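# Criss-cross stack of four wooden strips

## Task

Use the four loose wooden strips of a single colour lying on the table between the two rows to build a crossed stack: lay two of them flat on the table, parallel and next to each other with space between them, then lay the remaining two flat on top so each spans both lower strips, also with space separating the two.

## Robot and tools

ROBOT. Two arms, left_arm and right_arm, each ending in a parallel gripper. Base roots in the scene frame: left_arm at (-0.016, +0.350, 0) m, quat_wxyz (+0.996, 0, 0, +0.085); right_arm at (+0.027, -0.335, 0) m, quat_wxyz (+1.000, 0, 0, -0.014). Scene frame: origin on the table top midway between the arms, +x out over the table, +z up, left_arm on the +y side. The names left and right do not match image sides. In its own axes a gripper's fingers point along +z and close along y. The reported end_effector_position sits between the finger pads, roughly 1 cm short of the fingertips. Joint ranges (rad), base to hand: waist -2.618 to 3.054, shoulder 0.000 to 3.142, elbow 0.000 to 3.142, wrist pitch -1.571 to 1.571, wrist yaw -1.571 to 1.571, wrist roll -2.094 to 2.094. Elbows stop just before full extension.

ROW FORMAT (used by execute_actions and move). One flat list covering both arms: 14 numbers, each in [-1, 1]: dx, dy, dz, rx, ry, rz, opening for left_arm, then the same seven for right_arm. Send all 14 even when one arm is idle. dx..rz are an offset, not a pose: a displacement from the gripper's measured pose, expressed in that gripper's own axes, scaled so 1.0 = 0.6 m or 180 degrees; rx, ry, rz form a single rotation vector. Opening is absolute: +1 fully open (0.094 m), -1 closed. Optionally append 12 numbers in [0, 1], joint stiffness scales (left_arm's 6 joints, then right_arm's 6, in Joint positions order); they multiply position gains and persist until changed.

execute_actions(actions): a list of actions run in sequence; an empty list just returns state and images. Each action is a table of up to 15 rows, one row per 1/30 s step; a table with fewer rows repeats its final row until 15 steps pass. Every row in an action is measured from the pose at that action's start (for the first action of a call, the last pose reported in the scene), not from the row before. Each step the command is clipped to within 70 mm and 16 degrees of the current pose, so far targets need several actions; after an action the arm continues only to its last clipped pose.

move(target, speed, blocking): target is one 14-number row (or 26 with stiffness), offsets taken from the pose in the latest result that shows one. Each gripper travels a straight line toward its target; both paths finish together, taking 0.5 to 10 s (cut off at 10 s if longer). Grippers rotate the shorter way. Paths ignore obstacles and the other arm. speed is the path's top speed in m/s, 0.002 to 0.5, default 0.25; rotation capped at twice that in rad/s. Actual hand motion can lag, wander and overshoot speed, especially near full reach. Faster contact strikes harder, and aiming deeper past contact presses harder. The opening is sent when the move begins. With blocking=false the result comes after 0.5 s while motion continues; until a result shows it ended, other moves and execute_actions are rejected, so use wait or stop. The result adds a move: line giving the ending (done, off_target, moving, held, fault), any limits (paced = commanded pose was clipped; held = a safety check paused some steps, after which the arm may surge faster than speed), plus each gripper's distance to target. If only one arm is named, the other finished fine.

wait(seconds): 0 to 10 s; arms keep their last command; returns early if a running move ends. stop(): brakes a running move (needs room, more when fast); fingers keep moving. zoom_image(camera, region): closer look at the latest image of cam_high, cam_low, cam_left_wrist or cam_right_wrist; region [x0, y0, x1, y1] in pixels, top-left origin, at most 504 by 504. read_manual(section): returns licence texts only ("licences"). finished_scene(scene): pass the current scene number once the stack is complete and stable; irreversible; reports success.

RESULTS. A state line per arm gives end_effector_position (m) and end_effector_quat_wxyz in the scene frame; printed position can be off, more at long reach. Hand target lines show where the controller is now driving each gripper. grip_measured is finger opening on the command scale; the last Joint positions entry is opening in metres; each gripper may read off by up to about 1 mm. A pose unreachable line means the clearance check altered or blocked that arm's command. FAULT lines mark an arm stop. Images arrive in order cam_high (504x504), cam_low (504x504), cam_left_wrist and cam_right_wrist (616x616, fisheye); calibration (K, distortion, T_world_to_cam) is given per camera and may be slightly off.

PRACTICE. Arms tend to finish a centimetre or more low and can keep sinking on zero offsets; to hold an arm still, send the offset back to its desired pose in the first call of a reply and zeros afterward, raising the aim if it still sags. While you think, the robot holds your last command. To grip, command an opening about 0.03 below grip_measured (less for a lighter hold); pad force is about 50 to 62 N, weaker on very thin parts. Strips may be tugged or nudged by outside disturbances, so verify placements visually.

AVOID: pushing anything off the table (task fails), letting the arms collide or press on each other, drops, slips, slamming or hard pushes. Watch motor heat from holding loads: MOTOR HOT warns at 75 °C, 90 °C stops that arm for 10 s, 100 °C makes it go limp and fall. Move smoothly and efficiently; quicker completion is better.

Each tool is called after "Call:" by a JSON object that holds its "fn" and its "kwargs".

## Session

I'll start by looking at the scene.

Call:
{"fn": "execute_actions", "kwargs": {"actions": []}}

Scene clock: 0.00 s.
left_arm: end_effector_position=(+0.4076, +0.4357, +0.1895) grip_measured=+1.000 end_effector_quat_wxyz=(+0.509, -0.476, +0.707, +0.118) | right_arm: end_effector_position=(+0.4430, -0.5536, +0.3860) grip_measured=+1.000 end_effector_quat_wxyz=(+0.382, -0.157, +0.886, -0.209)
Joint positions: left_arm=[-0.271  1.568  1.059 -0.19  -0.788 -0.902  0.094] | right_arm=[-0.524  1.838  2.325 -1.169 -0.177 -0.817  0.094]
Joint velocities: left_arm=[-0.007  0.007 -0.046  0.037  0.051  0.022  0.   ] | right_arm=[ 0.002 -0.002  0.007  0.051 -0.007 -0.037  0.   ]
Motor temperatures (°C, as the motors report them): left_arm=[32 29 30 28 31 31] | right_arm=[29 28 29 32 32 30]
Hand target (left_arm): +0.407, +0.437, +0.194; +0.512, -0.477, +0.704, +0.121
Hand target (right_arm): +0.442, -0.551, +0.395; +0.392, -0.156, +0.881, -0.213
Joint stiffness scale: left_arm=[1. 1. 1. 1. 1. 1.] | right_arm=[1. 1. 1. 1. 1. 1.]

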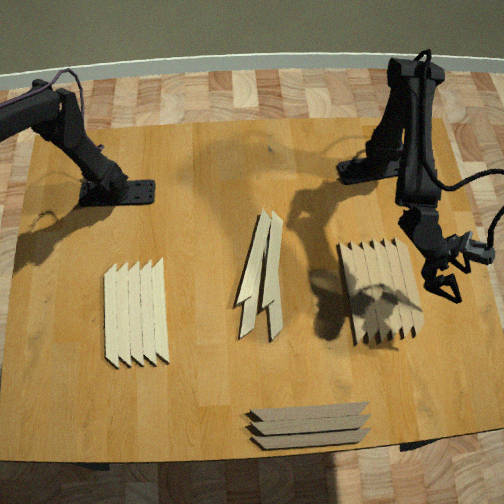

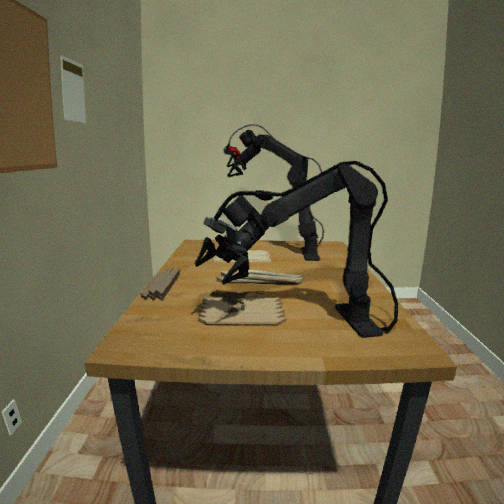

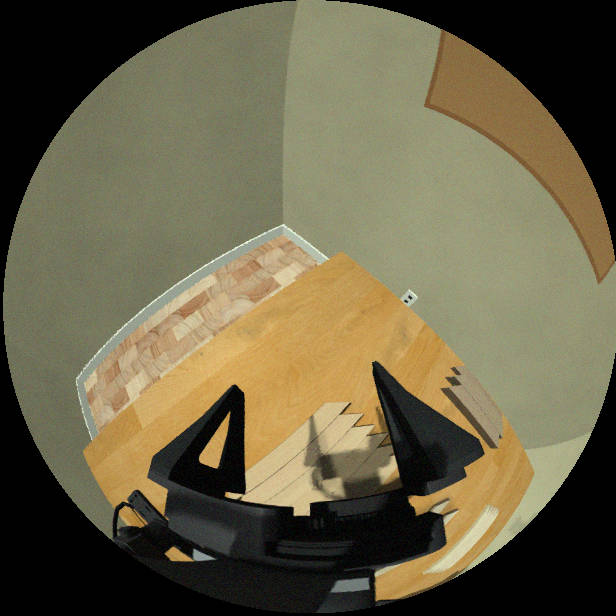

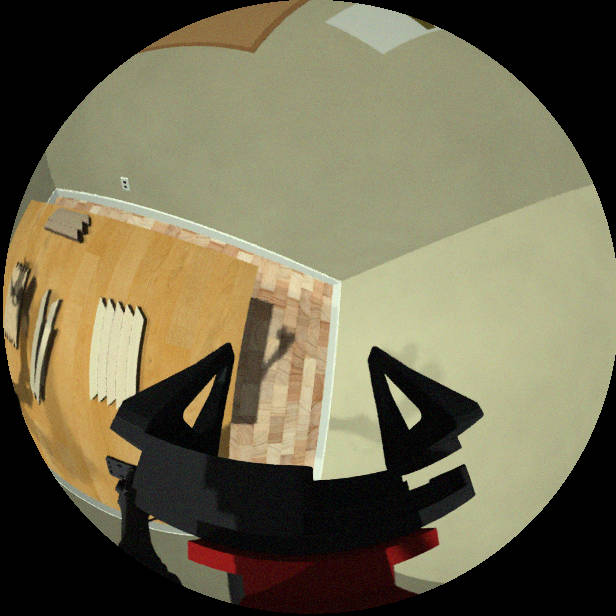

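Call:
{"fn": "zoom_image", "kwargs": {"camera": "cam_high", "region": [200, 190, 330, 360]}}

Call:
{"fn": "zoom_image", "kwargs": {"camera": "cam_low", "region": [180, 230, 340, 330]}}

Region (200, 190, 330, 360) of cam_high's 504x504 image, scaled by 2.965, with more detail than that image has; it fills the left 385 columns of this view, and the rest is white.

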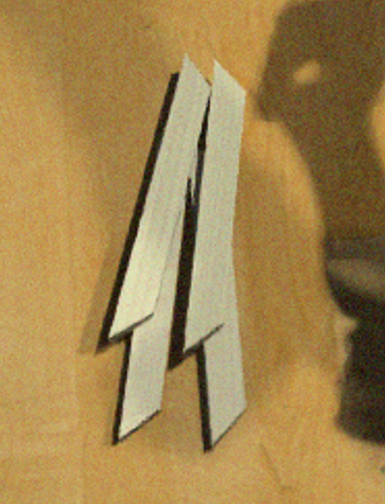

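Region (180, 230, 340, 330) of cam_low's 504x504 image, scaled by 3.150, with more detail than that image has; it fills the top 315 rows of this view, and the rest is white.

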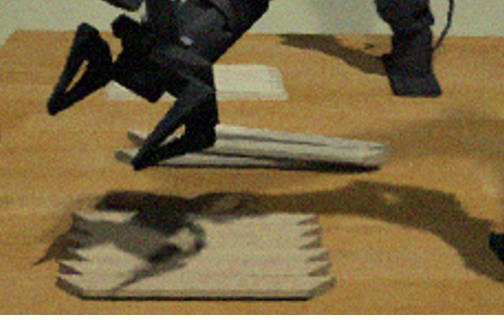

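Call:
{"fn": "zoom_image", "kwargs": {"camera": "cam_high", "region": [330, 140, 504, 320]}}

Call:
{"fn": "zoom_image", "kwargs": {"camera": "cam_high", "region": [50, 120, 200, 230]}}

Region (330, 140, 504, 320) of cam_high's 504x504 image, scaled by 2.800, with more detail than that image has; it fills the left 487 columns of this view, and the rest is white.

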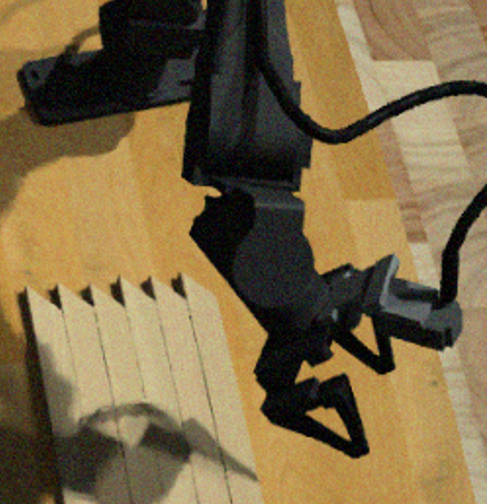

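Region (50, 120, 200, 230) of cam_high's 504x504 image, scaled by 3.360, with more detail than that image has; it fills the top 370 rows of this view, and the rest is white.

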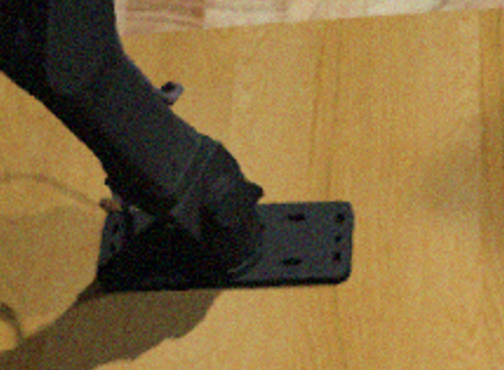

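Call:
{"fn": "move", "kwargs": {"target": [0.4258,-0.1212,-0.5153,0.1198,0.3571,0.3904,1,0.1837,0.7316,-0.1532,-0.0974,0.2754,0.1990,1], "speed": 0.3}}

Scene clock: 63.57 s.
left_arm: end_effector_position=(+0.2649, +0.0602, +0.1389) grip_measured=+1.000 end_effector_quat_wxyz=(-0.003, +0.094, +0.996, +0.002) | right_arm: end_effector_position=(+0.2536, -0.2032, +0.1612) grip_measured=+1.000 end_effector_quat_wxyz=(-0.002, +0.160, +0.987, -0.011)
Joint positions: left_arm=[-0.975  2.117  2.049 -1.51   0.    -0.617  0.094] | right_arm=[ 0.562  1.556  1.423 -1.456  0.015  0.855  0.094]
Joint velocities: left_arm=[-0.007 -0.007  0.002 -0.051 -0.037 -0.037  0.   ] | right_arm=[-0.022 -0.007  0.002  0.095 -0.037 -0.022  0.   ]
Motor temperatures (°C, as the motors report them): left_arm=[32 32 33 33 31 31] | right_arm=[29 30 30 37 32 30]
Hand target (left_arm): +0.266, +0.056, +0.141; -0.002, +0.098, +0.995, -0.002
Hand target (right_arm): +0.255, -0.200, +0.159; +0.001, +0.160, +0.987, -0.009
Off the commanded pose (left_arm): 0.007 m, 1 deg.
Off the commanded pose (right_arm): 0.005 m, 1 deg.
Joint stiffness scale: left_arm=[1. 1. 1. 1. 1. 1.] | right_arm=[1. 1. 1. 1. 1. 1.]
move: done
camera_calibration (this result's frames):
cam_left_wrist: T_world_to_cam=[[-0.418579, -0.907835, 0.0250473, 0.161269], [-0.752788, 0.362255, 0.54962, 0.154527], [-0.508038, 0.211204, -0.835039, 0.341779], [0, 0, 0, 1]] pos_world=[0.357467, 0.0182423, 0.196428]
cam_right_wrist: T_world_to_cam=[[-0.25635, -0.964402, 0.0649123, -0.149815], [-0.825746, 0.253411, 0.503911, 0.218062], [-0.502423, 0.0755769, -0.861313, 0.387665], [0, 0, 0, 1]] pos_world=[0.33643, -0.22904, 0.233742]

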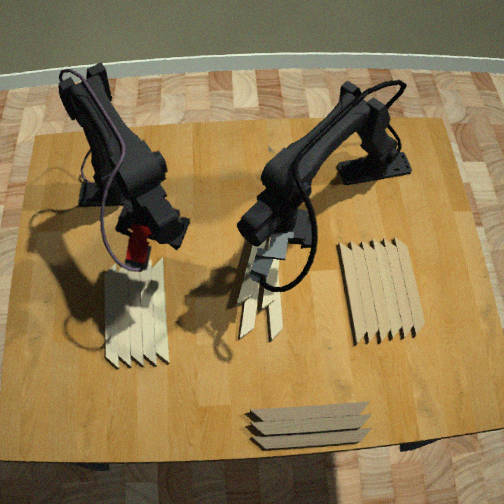

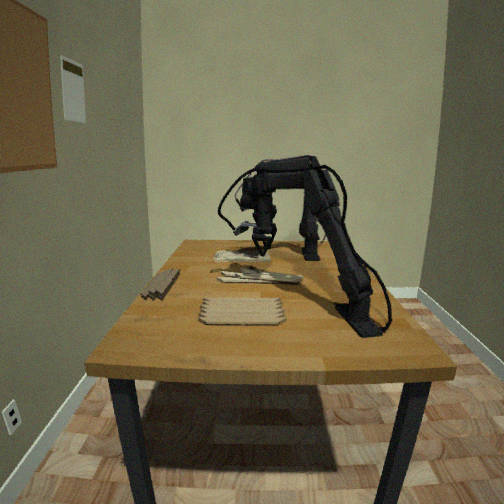

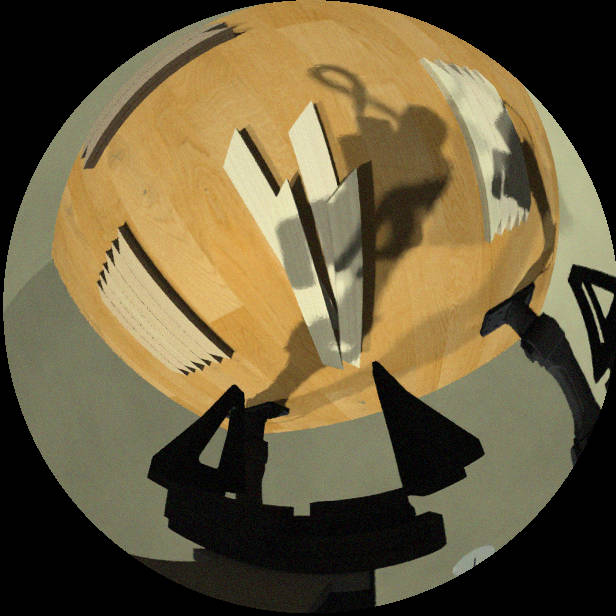

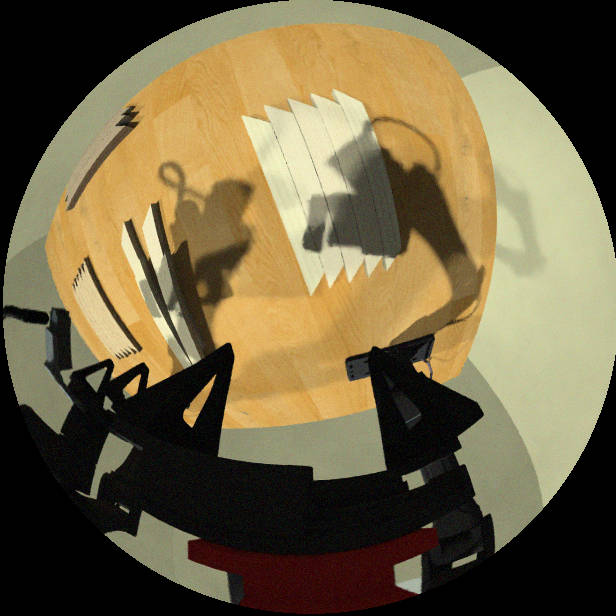

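Call:
{"fn": "zoom_image", "kwargs": {"camera": "cam_left_wrist", "region": [200, 80, 420, 390]}}

Region (200, 80, 420, 390) of cam_left_wrist's 616x616 image, scaled by 1.626, with more detail than that image has; it fills the left 358 columns of this view, and the rest is white.

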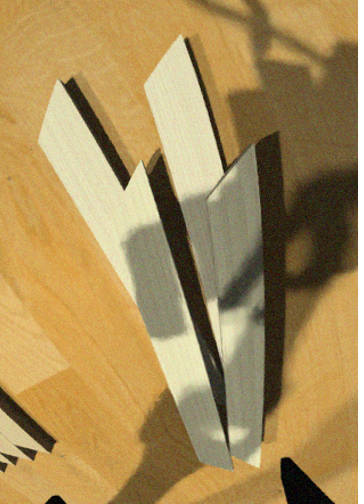

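Call:
{"fn": "zoom_image", "kwargs": {"camera": "cam_low", "region": [195, 235, 315, 335]}}

Call:
{"fn": "zoom_image", "kwargs": {"camera": "cam_left_wrist", "region": [260, 150, 390, 380]}}

Region (195, 235, 315, 335) of cam_low's 504x504 image, scaled by 4.200, with more detail than that image has.

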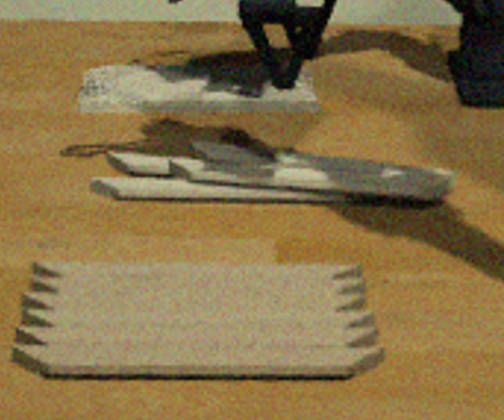

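Region (260, 150, 390, 380) of cam_left_wrist's 616x616 image, scaled by 2.191, with more detail than that image has; it fills the left 285 columns of this view, and the rest is white.

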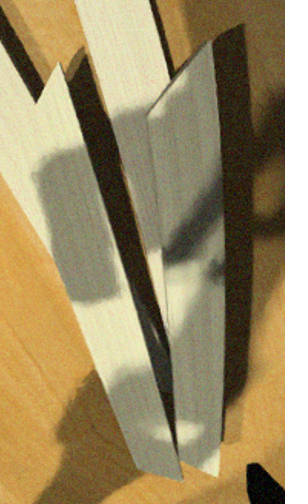

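Call:
{"fn": "move", "kwargs": {"target": [-0.0177,-0.0029,0.1482,0,0,0,-0.106,0,0,0,0,0,0,-0.02], "speed": 0.2}}

Scene clock: 92.83 s.
left_arm: end_effector_position=(+0.2705, +0.0541, +0.0537) grip_measured=-0.103 end_effector_quat_wxyz=(-0.003, +0.095, +0.995, +0.002) | right_arm: end_effector_position=(+0.2536, -0.2031, +0.1612) grip_measured=-0.018 end_effector_quat_wxyz=(-0.002, +0.161, +0.987, -0.011)
Joint positions: left_arm=[-0.975  2.15   1.761 -1.19   0.001 -0.614  0.042] | right_arm=[ 0.562  1.556  1.423 -1.455  0.014  0.856  0.046]
Joint velocities: left_arm=[ 0.002  0.007 -0.012 -0.037  0.095 -0.066  0.001] | right_arm=[-0.007  0.002 -0.002 -0.007  0.007  0.022 -0.003]
Motor temperatures (°C, as the motors report them): left_arm=[32 34 33 31 31 31] | right_arm=[29 30 30 35 32 30]
Hand target (left_arm): +0.274, +0.056, +0.050; -0.003, +0.093, +0.996, +0.002
Hand target (right_arm): +0.254, -0.203, +0.161; -0.002, +0.160, +0.987, -0.011
Off the commanded pose (left_arm): 0.006 m, 0 deg.
Off the commanded pose (right_arm): 0.000 m, 0 deg.
Joint stiffness scale: left_arm=[1. 1. 1. 1. 1. 1.] | right_arm=[1. 1. 1. 1. 1. 1.]
move: done
camera_calibration (this result's frames):
cam_left_wrist: T_world_to_cam=[[-0.421321, -0.906549, 0.0256423, 0.160914], [-0.751224, 0.364695, 0.550146, 0.207216], [-0.508085, 0.212525, -0.834675, 0.274649], [0, 0, 0, 1]] pos_world=[0.363007, 0.0119364, 0.111118]
cam_right_wrist: T_world_to_cam=[[-0.257839, -0.964041, 0.0643768, -0.149163], [-0.825441, 0.254419, 0.503903, 0.218204], [-0.502162, 0.0767865, -0.861358, 0.387865], [0, 0, 0, 1]] pos_world=[0.336426, -0.229097, 0.23374]

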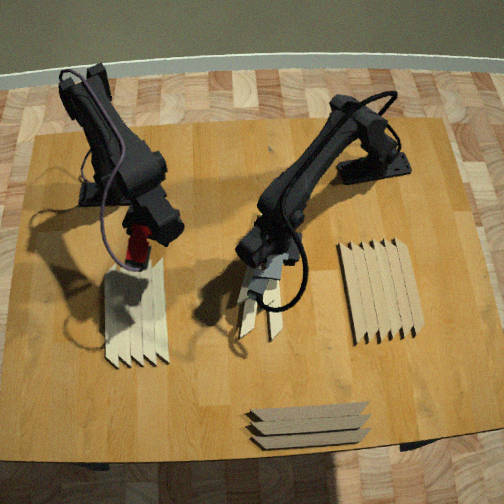

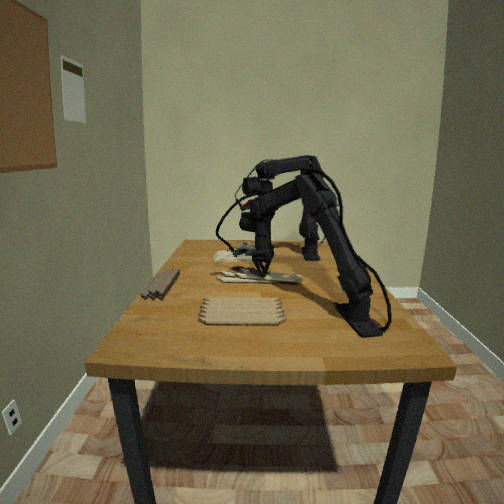

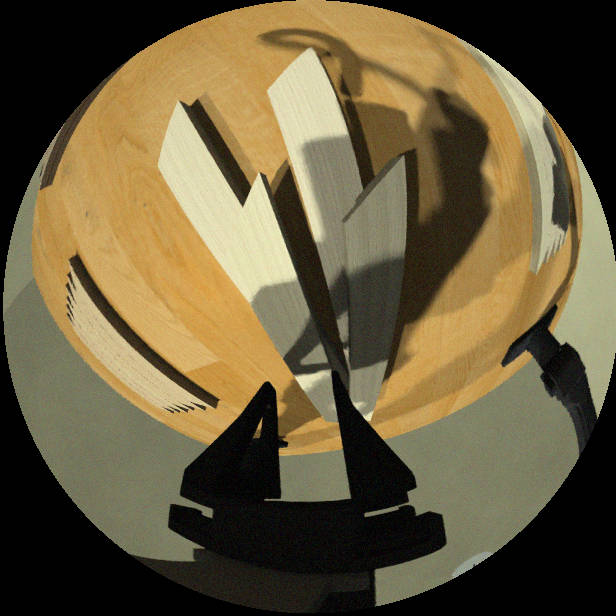

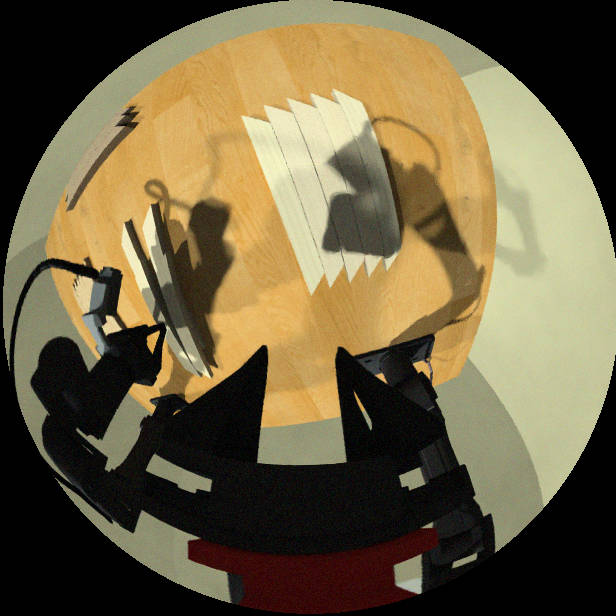

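Call:
{"fn": "zoom_image", "kwargs": {"camera": "cam_left_wrist", "region": [240, 270, 400, 430]}}

Region (240, 270, 400, 430) of cam_left_wrist's 616x616 image, scaled by 3.150, with more detail than that image has.

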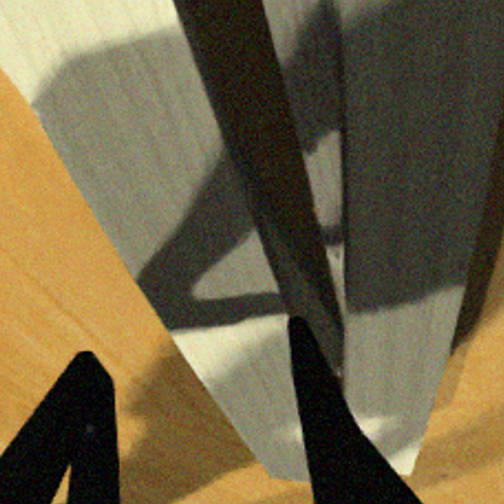

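Call:
{"fn": "move", "kwargs": {"target": [0,0.002,0.036,0,0,0,-0.106,0,0,0,0,0,0,-0.02], "speed": 0.05}}

Scene clock: 114.27 s.
left_arm: end_effector_position=(+0.2713, +0.0533, +0.0406) grip_measured=-0.103 end_effector_quat_wxyz=(+0.002, +0.095, +0.995, -0.002) | right_arm: end_effector_position=(+0.2536, -0.2031, +0.1612) grip_measured=-0.018 end_effector_quat_wxyz=(-0.002, +0.161, +0.987, -0.011)
Joint positions: left_arm=[-0.975  2.15   1.709 -1.123  0.001 -0.614  0.042] | right_arm=[ 0.562  1.556  1.423 -1.455  0.014  0.856  0.046]
Joint velocities: left_arm=[-0.007  0.002  0.027 -0.007  0.007 -0.081 -0.   ] | right_arm=[-0.002 -0.002  0.007  0.037  0.066 -0.007 -0.001]
Motor temperatures (°C, as the motors report them): left_arm=[32 35 32 30 31 31] | right_arm=[29 30 30 34 32 30]
Hand target (left_arm): +0.270, +0.055, +0.032; -0.003, +0.095, +0.995, +0.002
Hand target (right_arm): +0.254, -0.203, +0.161; -0.002, +0.161, +0.987, -0.011
Off the commanded pose (left_arm): 0.009 m, 1 deg.
Off the commanded pose (right_arm): 0.000 m, 0 deg.
Joint stiffness scale: left_arm=[1. 1. 1. 1. 1. 1.] | right_arm=[1. 1. 1. 1. 1. 1.]
move: done
camera_calibration (this result's frames):
cam_left_wrist: T_world_to_cam=[[-0.421589, -0.906271, 0.0306014, 0.160708], [-0.75641, 0.370086, 0.539333, 0.216833], [-0.500106, 0.204229, -0.841537, 0.262844], [0, 0, 0, 1]] pos_world=[0.363218, 0.0117176, 0.0993301]
cam_right_wrist: T_world_to_cam=[[-0.257839, -0.964041, 0.0643768, -0.149163], [-0.825441, 0.254419, 0.503903, 0.218204], [-0.502162, 0.0767865, -0.861358, 0.387865], [0, 0, 0, 1]] pos_world=[0.336426, -0.229097, 0.23374]

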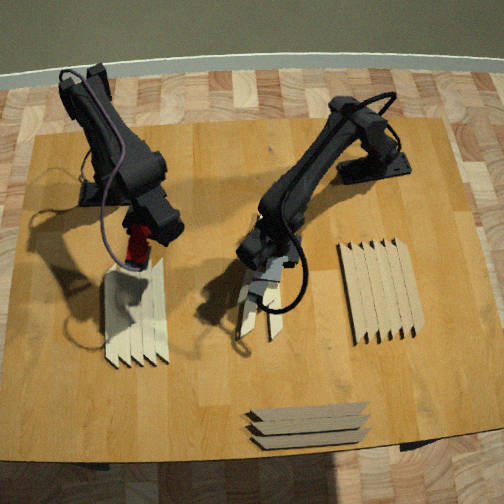

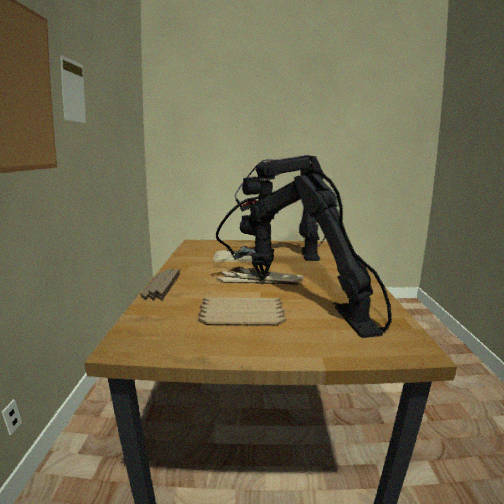

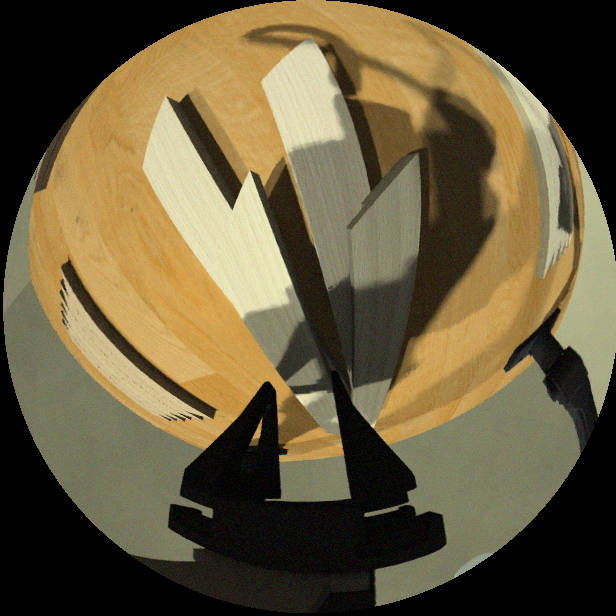

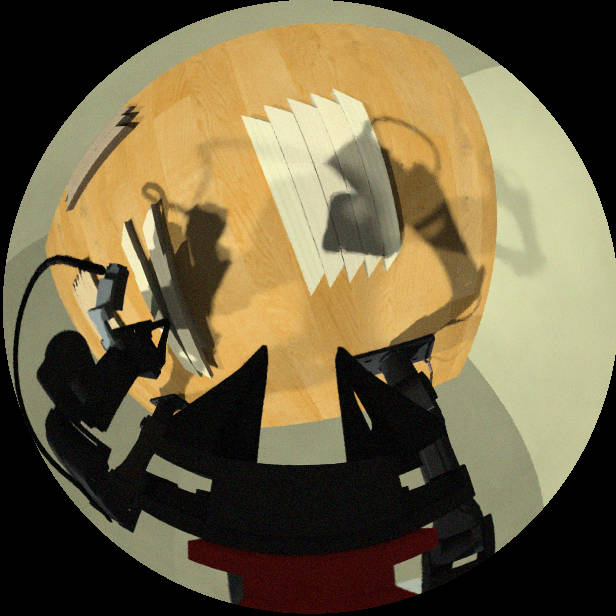

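Call:
{"fn": "zoom_image", "kwargs": {"camera": "cam_left_wrist", "region": [240, 290, 400, 450]}}

Call:
{"fn": "zoom_image", "kwargs": {"camera": "cam_low", "region": [205, 235, 315, 300]}}

Region (240, 290, 400, 450) of cam_left_wrist's 616x616 image, scaled by 3.150, with more detail than that image has.

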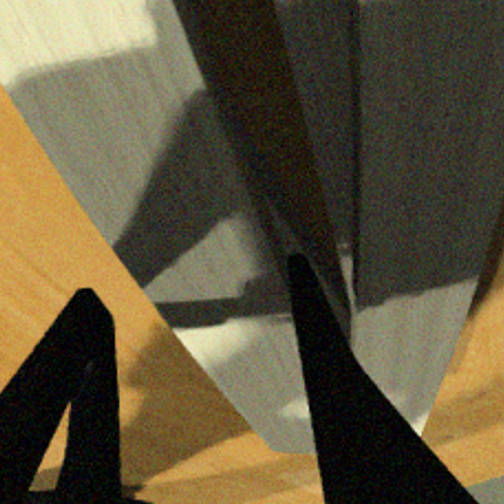

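Region (205, 235, 315, 300) of cam_low's 504x504 image, scaled by 4.582, with more detail than that image has; it fills the top 298 rows of this view, and the rest is white.

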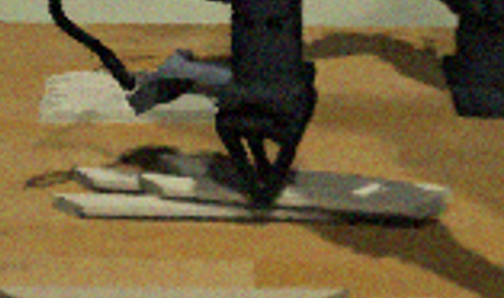

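Call:
{"fn": "move", "kwargs": {"target": [0,0,0.024,0,0,0,-0.106,0,0,0,0,0,0,-0.02], "speed": 0.05}}

Scene clock: 118.73 s.
left_arm: end_effector_position=(+0.2722, +0.0524, +0.0347) grip_measured=-0.103 end_effector_quat_wxyz=(+0.006, +0.095, +0.995, -0.006) | right_arm: end_effector_position=(+0.2536, -0.2031, +0.1612) grip_measured=-0.018 end_effector_quat_wxyz=(-0.002, +0.161, +0.987, -0.011)
Joint positions: left_arm=[-0.975  2.15   1.685 -1.089  0.001 -0.614  0.042] | right_arm=[ 0.562  1.556  1.423 -1.455  0.014  0.856  0.046]
Joint velocities: left_arm=[-0.007 -0.027  0.007  0.081  0.037  0.022  0.001] | right_arm=[-0.002 -0.007 -0.002 -0.007  0.037 -0.007  0.001]
Motor temperatures (°C, as the motors report them): left_arm=[32 35 32 30 31 31] | right_arm=[29 30 30 34 32 30]
Hand target (left_arm): +0.271, +0.053, +0.026; +0.002, +0.095, +0.995, -0.002
Hand target (right_arm): +0.254, -0.203, +0.161; -0.002, +0.161, +0.987, -0.011
Off the commanded pose (left_arm): 0.009 m, 1 deg.
Off the commanded pose (right_arm): 0.000 m, 0 deg.
Joint stiffness scale: left_arm=[1. 1. 1. 1. 1. 1.] | right_arm=[1. 1. 1. 1. 1. 1.]
move: done
camera_calibration (this result's frames):
cam_left_wrist: T_world_to_cam=[[-0.42182, -0.90603, 0.034317, 0.160349], [-0.760232, 0.37406, 0.531156, 0.22214], [-0.49408, 0.197964, -0.846579, 0.257374], [0, 0, 0, 1]] pos_world=[0.36368, 0.0112371, 0.0943942]
cam_right_wrist: T_world_to_cam=[[-0.257839, -0.964041, 0.0643768, -0.149163], [-0.825441, 0.254419, 0.503903, 0.218204], [-0.502162, 0.0767865, -0.861358, 0.387865], [0, 0, 0, 1]] pos_world=[0.336426, -0.229097, 0.23374]

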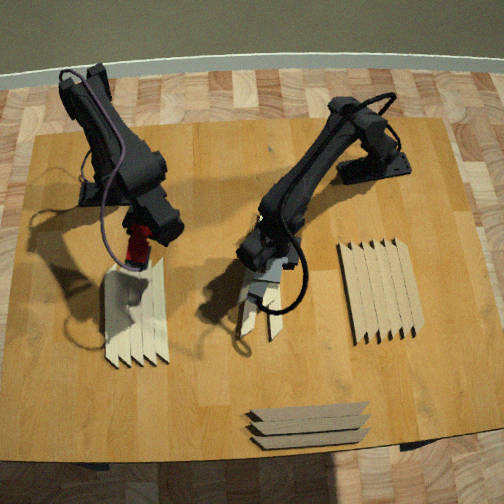

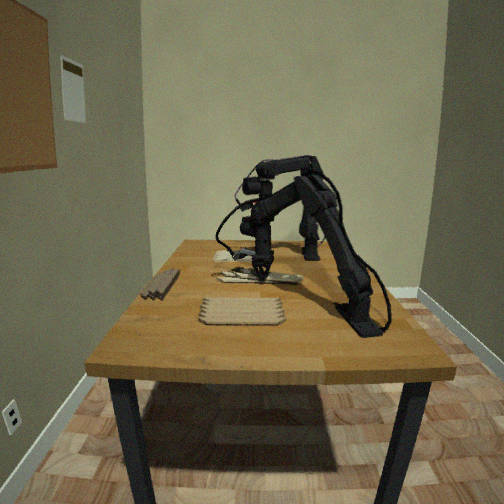

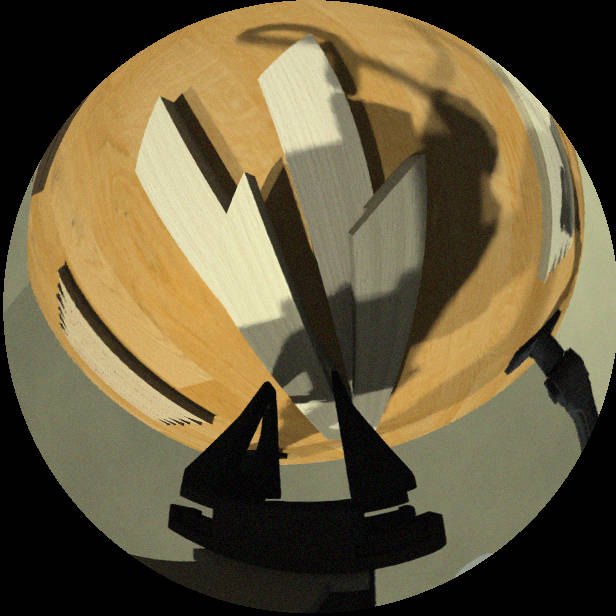

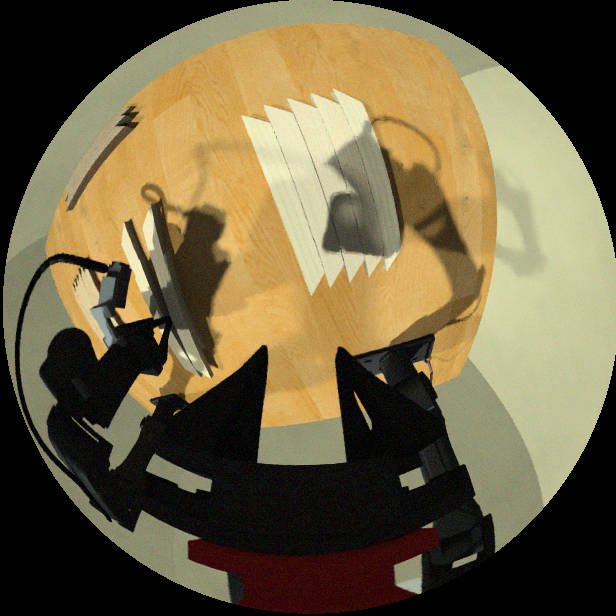

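Call:
{"fn": "zoom_image", "kwargs": {"camera": "cam_left_wrist", "region": [240, 290, 400, 450]}}

Call:
{"fn": "zoom_image", "kwargs": {"camera": "cam_low", "region": [225, 250, 295, 295]}}

Region (240, 290, 400, 450) of cam_left_wrist's 616x616 image, scaled by 3.150, with more detail than that image has.

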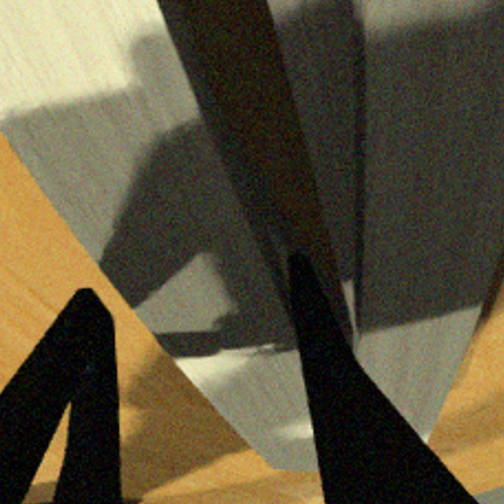

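Region (225, 250, 295, 295) of cam_low's 504x504 image, scaled by 7.200, with more detail than that image has; it fills the top 324 rows of this view, and the rest is white.

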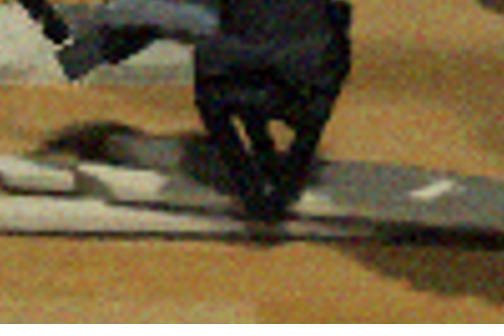

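Call:
{"fn": "move", "kwargs": {"target": [0,0,0.031,0,0,0,-0.106,0,0,0,0,0,0,-0.02], "speed": 0.05}}

Scene clock: 122.53 s.
left_arm: end_effector_position=(+0.2744, +0.0500, +0.0275) grip_measured=-0.103 end_effector_quat_wxyz=(+0.013, +0.095, +0.995, -0.013) | right_arm: end_effector_position=(+0.2536, -0.2031, +0.1612) grip_measured=-0.018 end_effector_quat_wxyz=(-0.002, +0.161, +0.987, -0.011)
Joint positions: left_arm=[-0.975  2.15   1.654 -1.038  0.001 -0.614  0.042] | right_arm=[ 0.562  1.556  1.423 -1.455  0.014  0.856  0.046]
Joint velocities: left_arm=[ 0.012 -0.012  0.007  0.022  0.007 -0.037  0.001] | right_arm=[ 0.007  0.002  0.012  0.007 -0.051 -0.007  0.001]
Motor temperatures (°C, as the motors report them): left_arm=[32 35 32 30 31 31] | right_arm=[29 30 30 34 32 30]
Hand target (left_arm): +0.272, +0.052, +0.016; +0.006, +0.095, +0.995, -0.006
Hand target (right_arm): +0.254, -0.203, +0.161; -0.002, +0.161, +0.987, -0.011
Off the commanded pose (left_arm): 0.012 m, 1 deg.
Off the commanded pose (right_arm): 0.000 m, 0 deg.
Joint stiffness scale: left_arm=[1. 1. 1. 1. 1. 1.] | right_arm=[1. 1. 1. 1. 1. 1.]
move: off_target (left_arm)
camera_calibration (this result's frames):
cam_left_wrist: T_world_to_cam=[[-0.422365, -0.905448, 0.0420923, 0.159248], [-0.767553, 0.38197, 0.514745, 0.230672], [-0.482152, 0.185102, -0.85631, 0.250464], [0, 0, 0, 1]] pos_world=[0.365075, 0.00972035, 0.0890343]
cam_right_wrist: T_world_to_cam=[[-0.257833, -0.96406, 0.0641102, -0.149078], [-0.825342, 0.254259, 0.504147, 0.218064], [-0.502328, 0.0770726, -0.861235, 0.387923], [0, 0, 0, 1]] pos_world=[0.336405, -0.229063, 0.233714]

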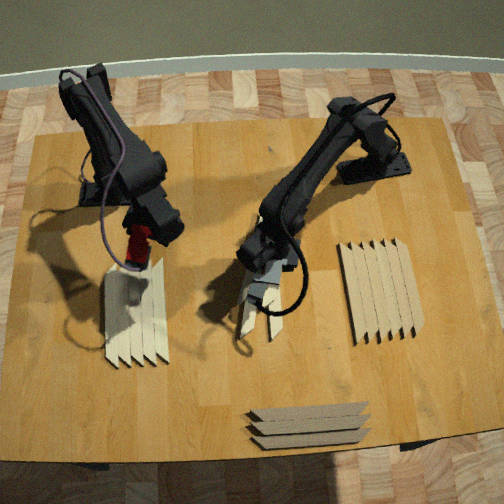

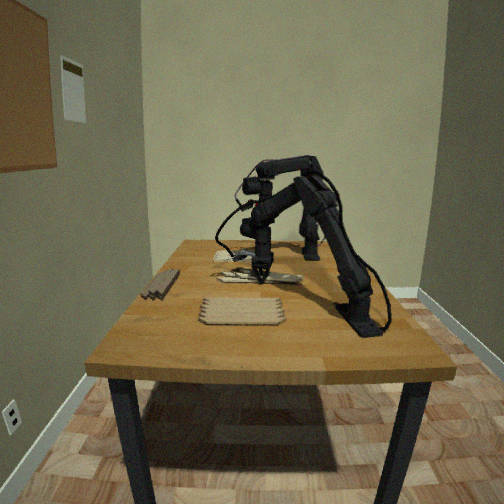

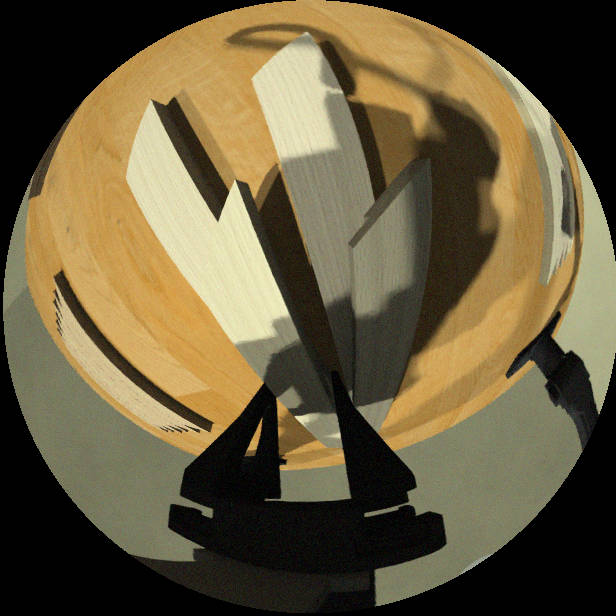

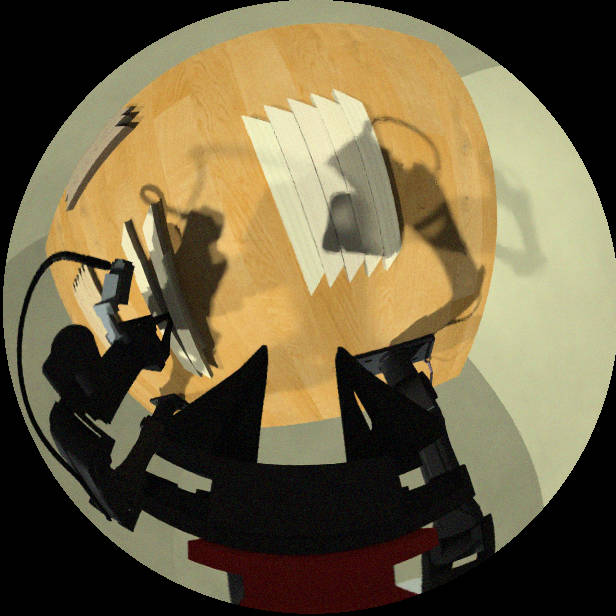

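Call:
{"fn": "zoom_image", "kwargs": {"camera": "cam_left_wrist", "region": [240, 310, 380, 450]}}

Region (240, 310, 380, 450) of cam_left_wrist's 616x616 image, scaled by 3.600, with more detail than that image has.

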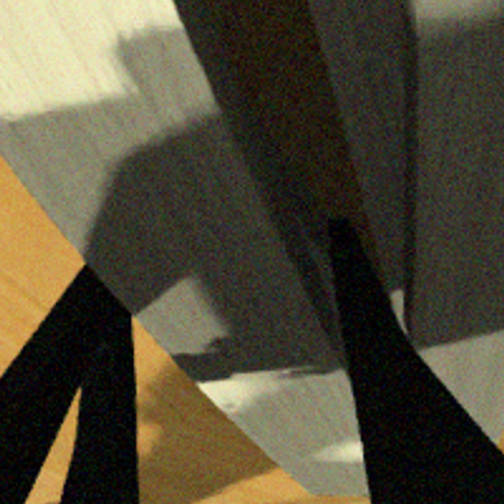

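Call:
{"fn": "move", "kwargs": {"target": [0,0.004,0,0,0,0,-0.42,0,0,0,0,0,0,-0.02], "speed": 0.05}}

Scene clock: 129.00 s.
left_arm: end_effector_position=(+0.2745, +0.0496, +0.0275) grip_measured=-0.409 end_effector_quat_wxyz=(+0.014, +0.095, +0.995, -0.013) | right_arm: end_effector_position=(+0.2536, -0.2031, +0.1612) grip_measured=-0.018 end_effector_quat_wxyz=(-0.002, +0.161, +0.987, -0.011)
Joint positions: left_arm=[-0.975  2.15   1.654 -1.037  0.003 -0.614  0.028] | right_arm=[ 0.562  1.556  1.423 -1.455  0.014  0.856  0.046]
Joint velocities: left_arm=[ 0.002 -0.007 -0.012 -0.051  0.051 -0.051 -0.001] | right_arm=[ 0.012  0.007 -0.002  0.007  0.007 -0.037 -0.   ]
Motor temperatures (°C, as the motors report them): left_arm=[32 35 32 30 31 31] | right_arm=[29 30 30 34 32 30]
Hand target (left_arm): +0.275, +0.052, +0.027; +0.013, +0.095, +0.995, -0.012
Hand target (right_arm): +0.254, -0.203, +0.161; -0.002, +0.161, +0.987, -0.011
Off the commanded pose (left_arm): 0.003 m, 0 deg.
Off the commanded pose (right_arm): 0.000 m, 0 deg.
Joint stiffness scale: left_arm=[1. 1. 1. 1. 1. 1.] | right_arm=[1. 1. 1. 1. 1. 1.]
move: done
camera_calibration (this result's frames):
cam_left_wrist: T_world_to_cam=[[-0.422414, -0.905349, 0.0437071, 0.158885], [-0.767656, 0.382976, 0.513841, 0.230915], [-0.481945, 0.183502, -0.856771, 0.250643], [0, 0, 0, 1]] pos_world=[0.365175, 0.00941843, 0.0891459]
cam_right_wrist: T_world_to_cam=[[-0.257833, -0.96406, 0.0641102, -0.149078], [-0.825342, 0.254259, 0.504147, 0.218064], [-0.502328, 0.0770726, -0.861235, 0.387923], [0, 0, 0, 1]] pos_world=[0.336405, -0.229063, 0.233714]

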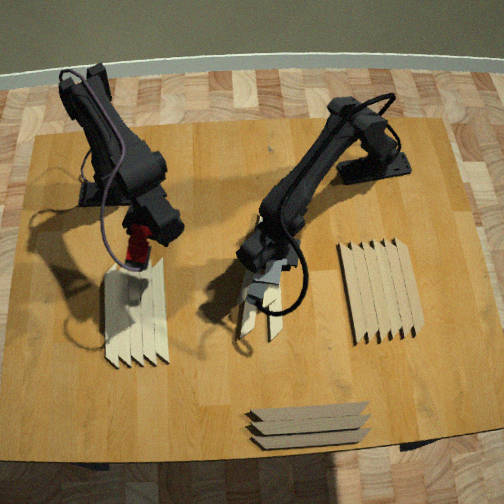

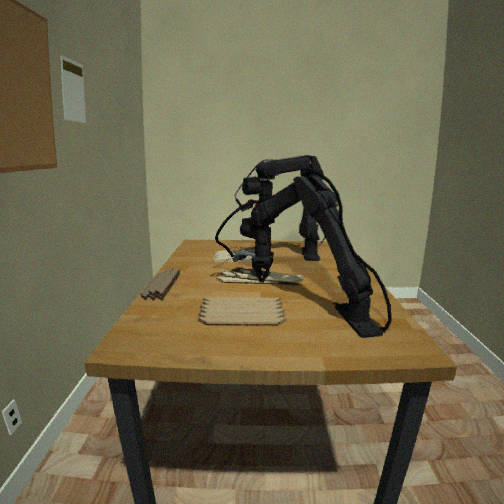

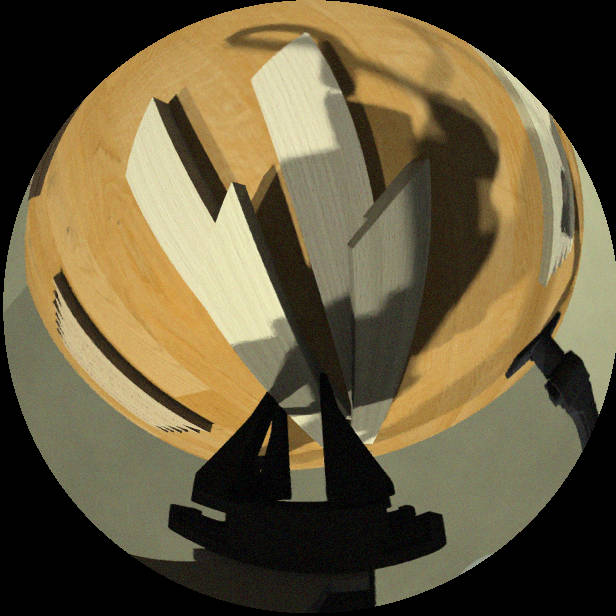

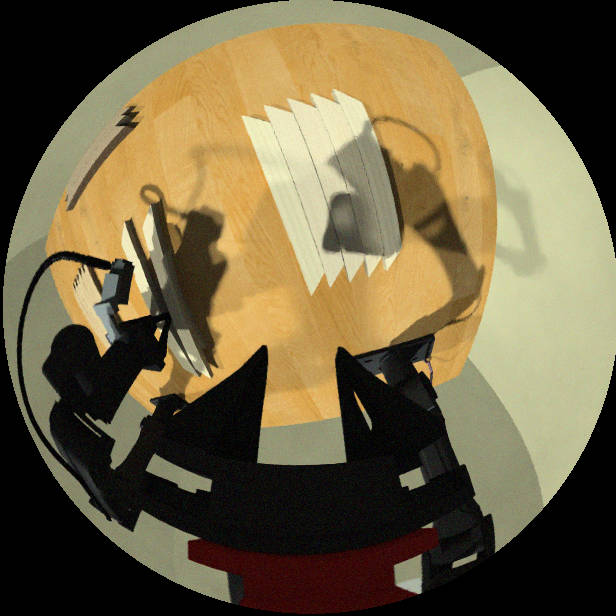

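Call:
{"fn": "move", "kwargs": {"target": [-0.003,-0.0023,-0.11,0,0,0,-0.445,0,0,0,0,0,0,-0.02], "speed": 0.12}}

Scene clock: 139.53 s.
left_arm: end_effector_position=(+0.2704, +0.0538, +0.0789) grip_measured=-0.427 end_effector_quat_wxyz=(-0.001, +0.095, +0.995, -0.001) | right_arm: end_effector_position=(+0.2536, -0.2031, +0.1612) grip_measured=-0.018 end_effector_quat_wxyz=(-0.002, +0.161, +0.987, -0.011)
Joint positions: left_arm=[-0.975  2.131  1.833 -1.272  0.003 -0.614  0.027] | right_arm=[ 0.562  1.556  1.423 -1.455  0.014  0.856  0.046]
Joint velocities: left_arm=[-0.007 -0.002  0.002 -0.139 -0.022 -0.022 -0.   ] | right_arm=[-0.007  0.002 -0.002 -0.037  0.037  0.051 -0.   ]
Motor temperatures (°C, as the motors report them): left_arm=[32 36 32 30 31 31] | right_arm=[29 30 30 34 32 30]
Hand target (left_arm): +0.275, +0.050, +0.093; +0.014, +0.095, +0.995, -0.013
Hand target (right_arm): +0.254, -0.203, +0.161; -0.002, +0.161, +0.987, -0.011
Off the commanded pose (left_arm): 0.016 m, 2 deg.
Off the commanded pose (right_arm): 0.000 m, 0 deg.
Joint stiffness scale: left_arm=[1. 1. 1. 1. 1. 1.] | right_arm=[1. 1. 1. 1. 1. 1.]
move: off_target (left_arm)
camera_calibration (this result's frames):
cam_left_wrist: T_world_to_cam=[[-0.421439, -0.906362, 0.029958, 0.159626], [-0.753664, 0.368428, 0.54429, 0.194325], [-0.504361, 0.206807, -0.838362, 0.295338], [0, 0, 0, 1]] pos_world=[0.362685, 0.0120064, 0.137049]
cam_right_wrist: T_world_to_cam=[[-0.257833, -0.96406, 0.0641102, -0.149078], [-0.825342, 0.254259, 0.504147, 0.218064], [-0.502328, 0.0770726, -0.861235, 0.387923], [0, 0, 0, 1]] pos_world=[0.336405, -0.229063, 0.233714]

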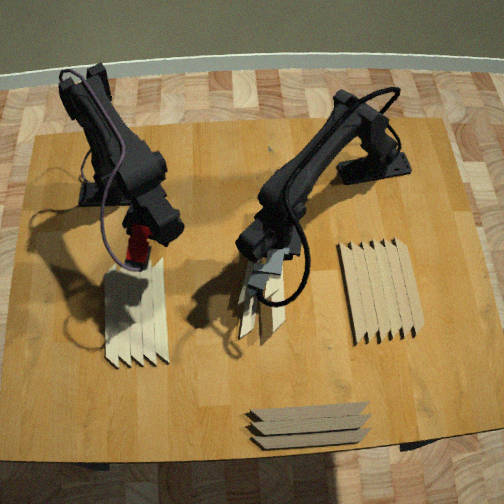

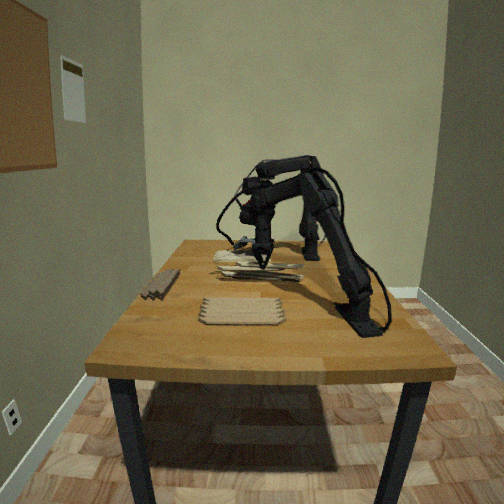

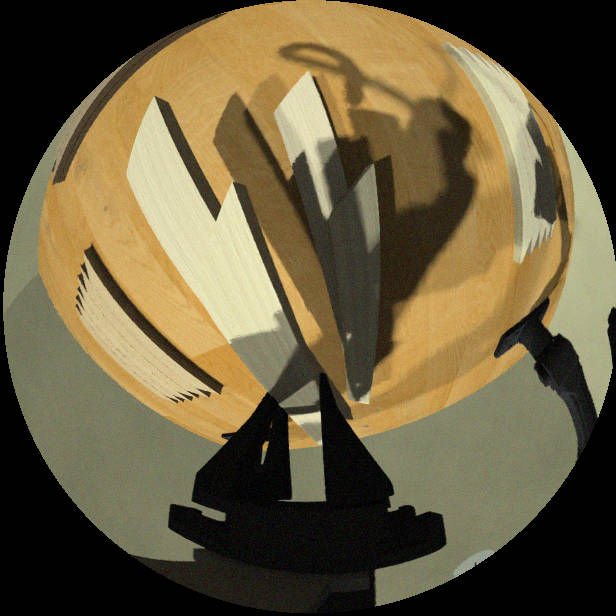

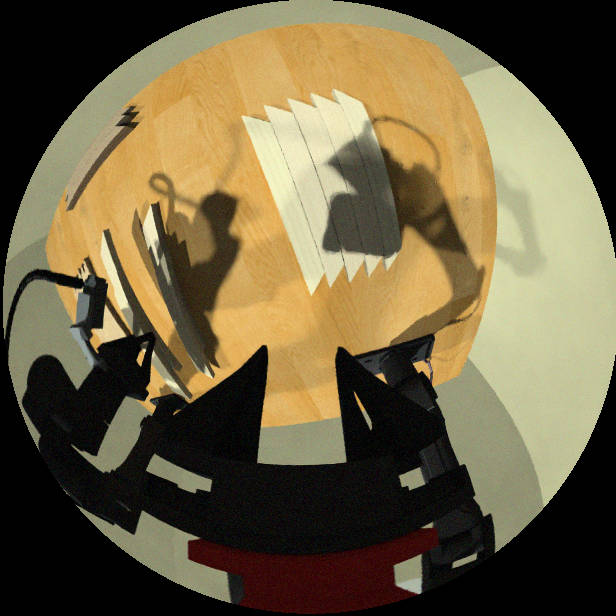

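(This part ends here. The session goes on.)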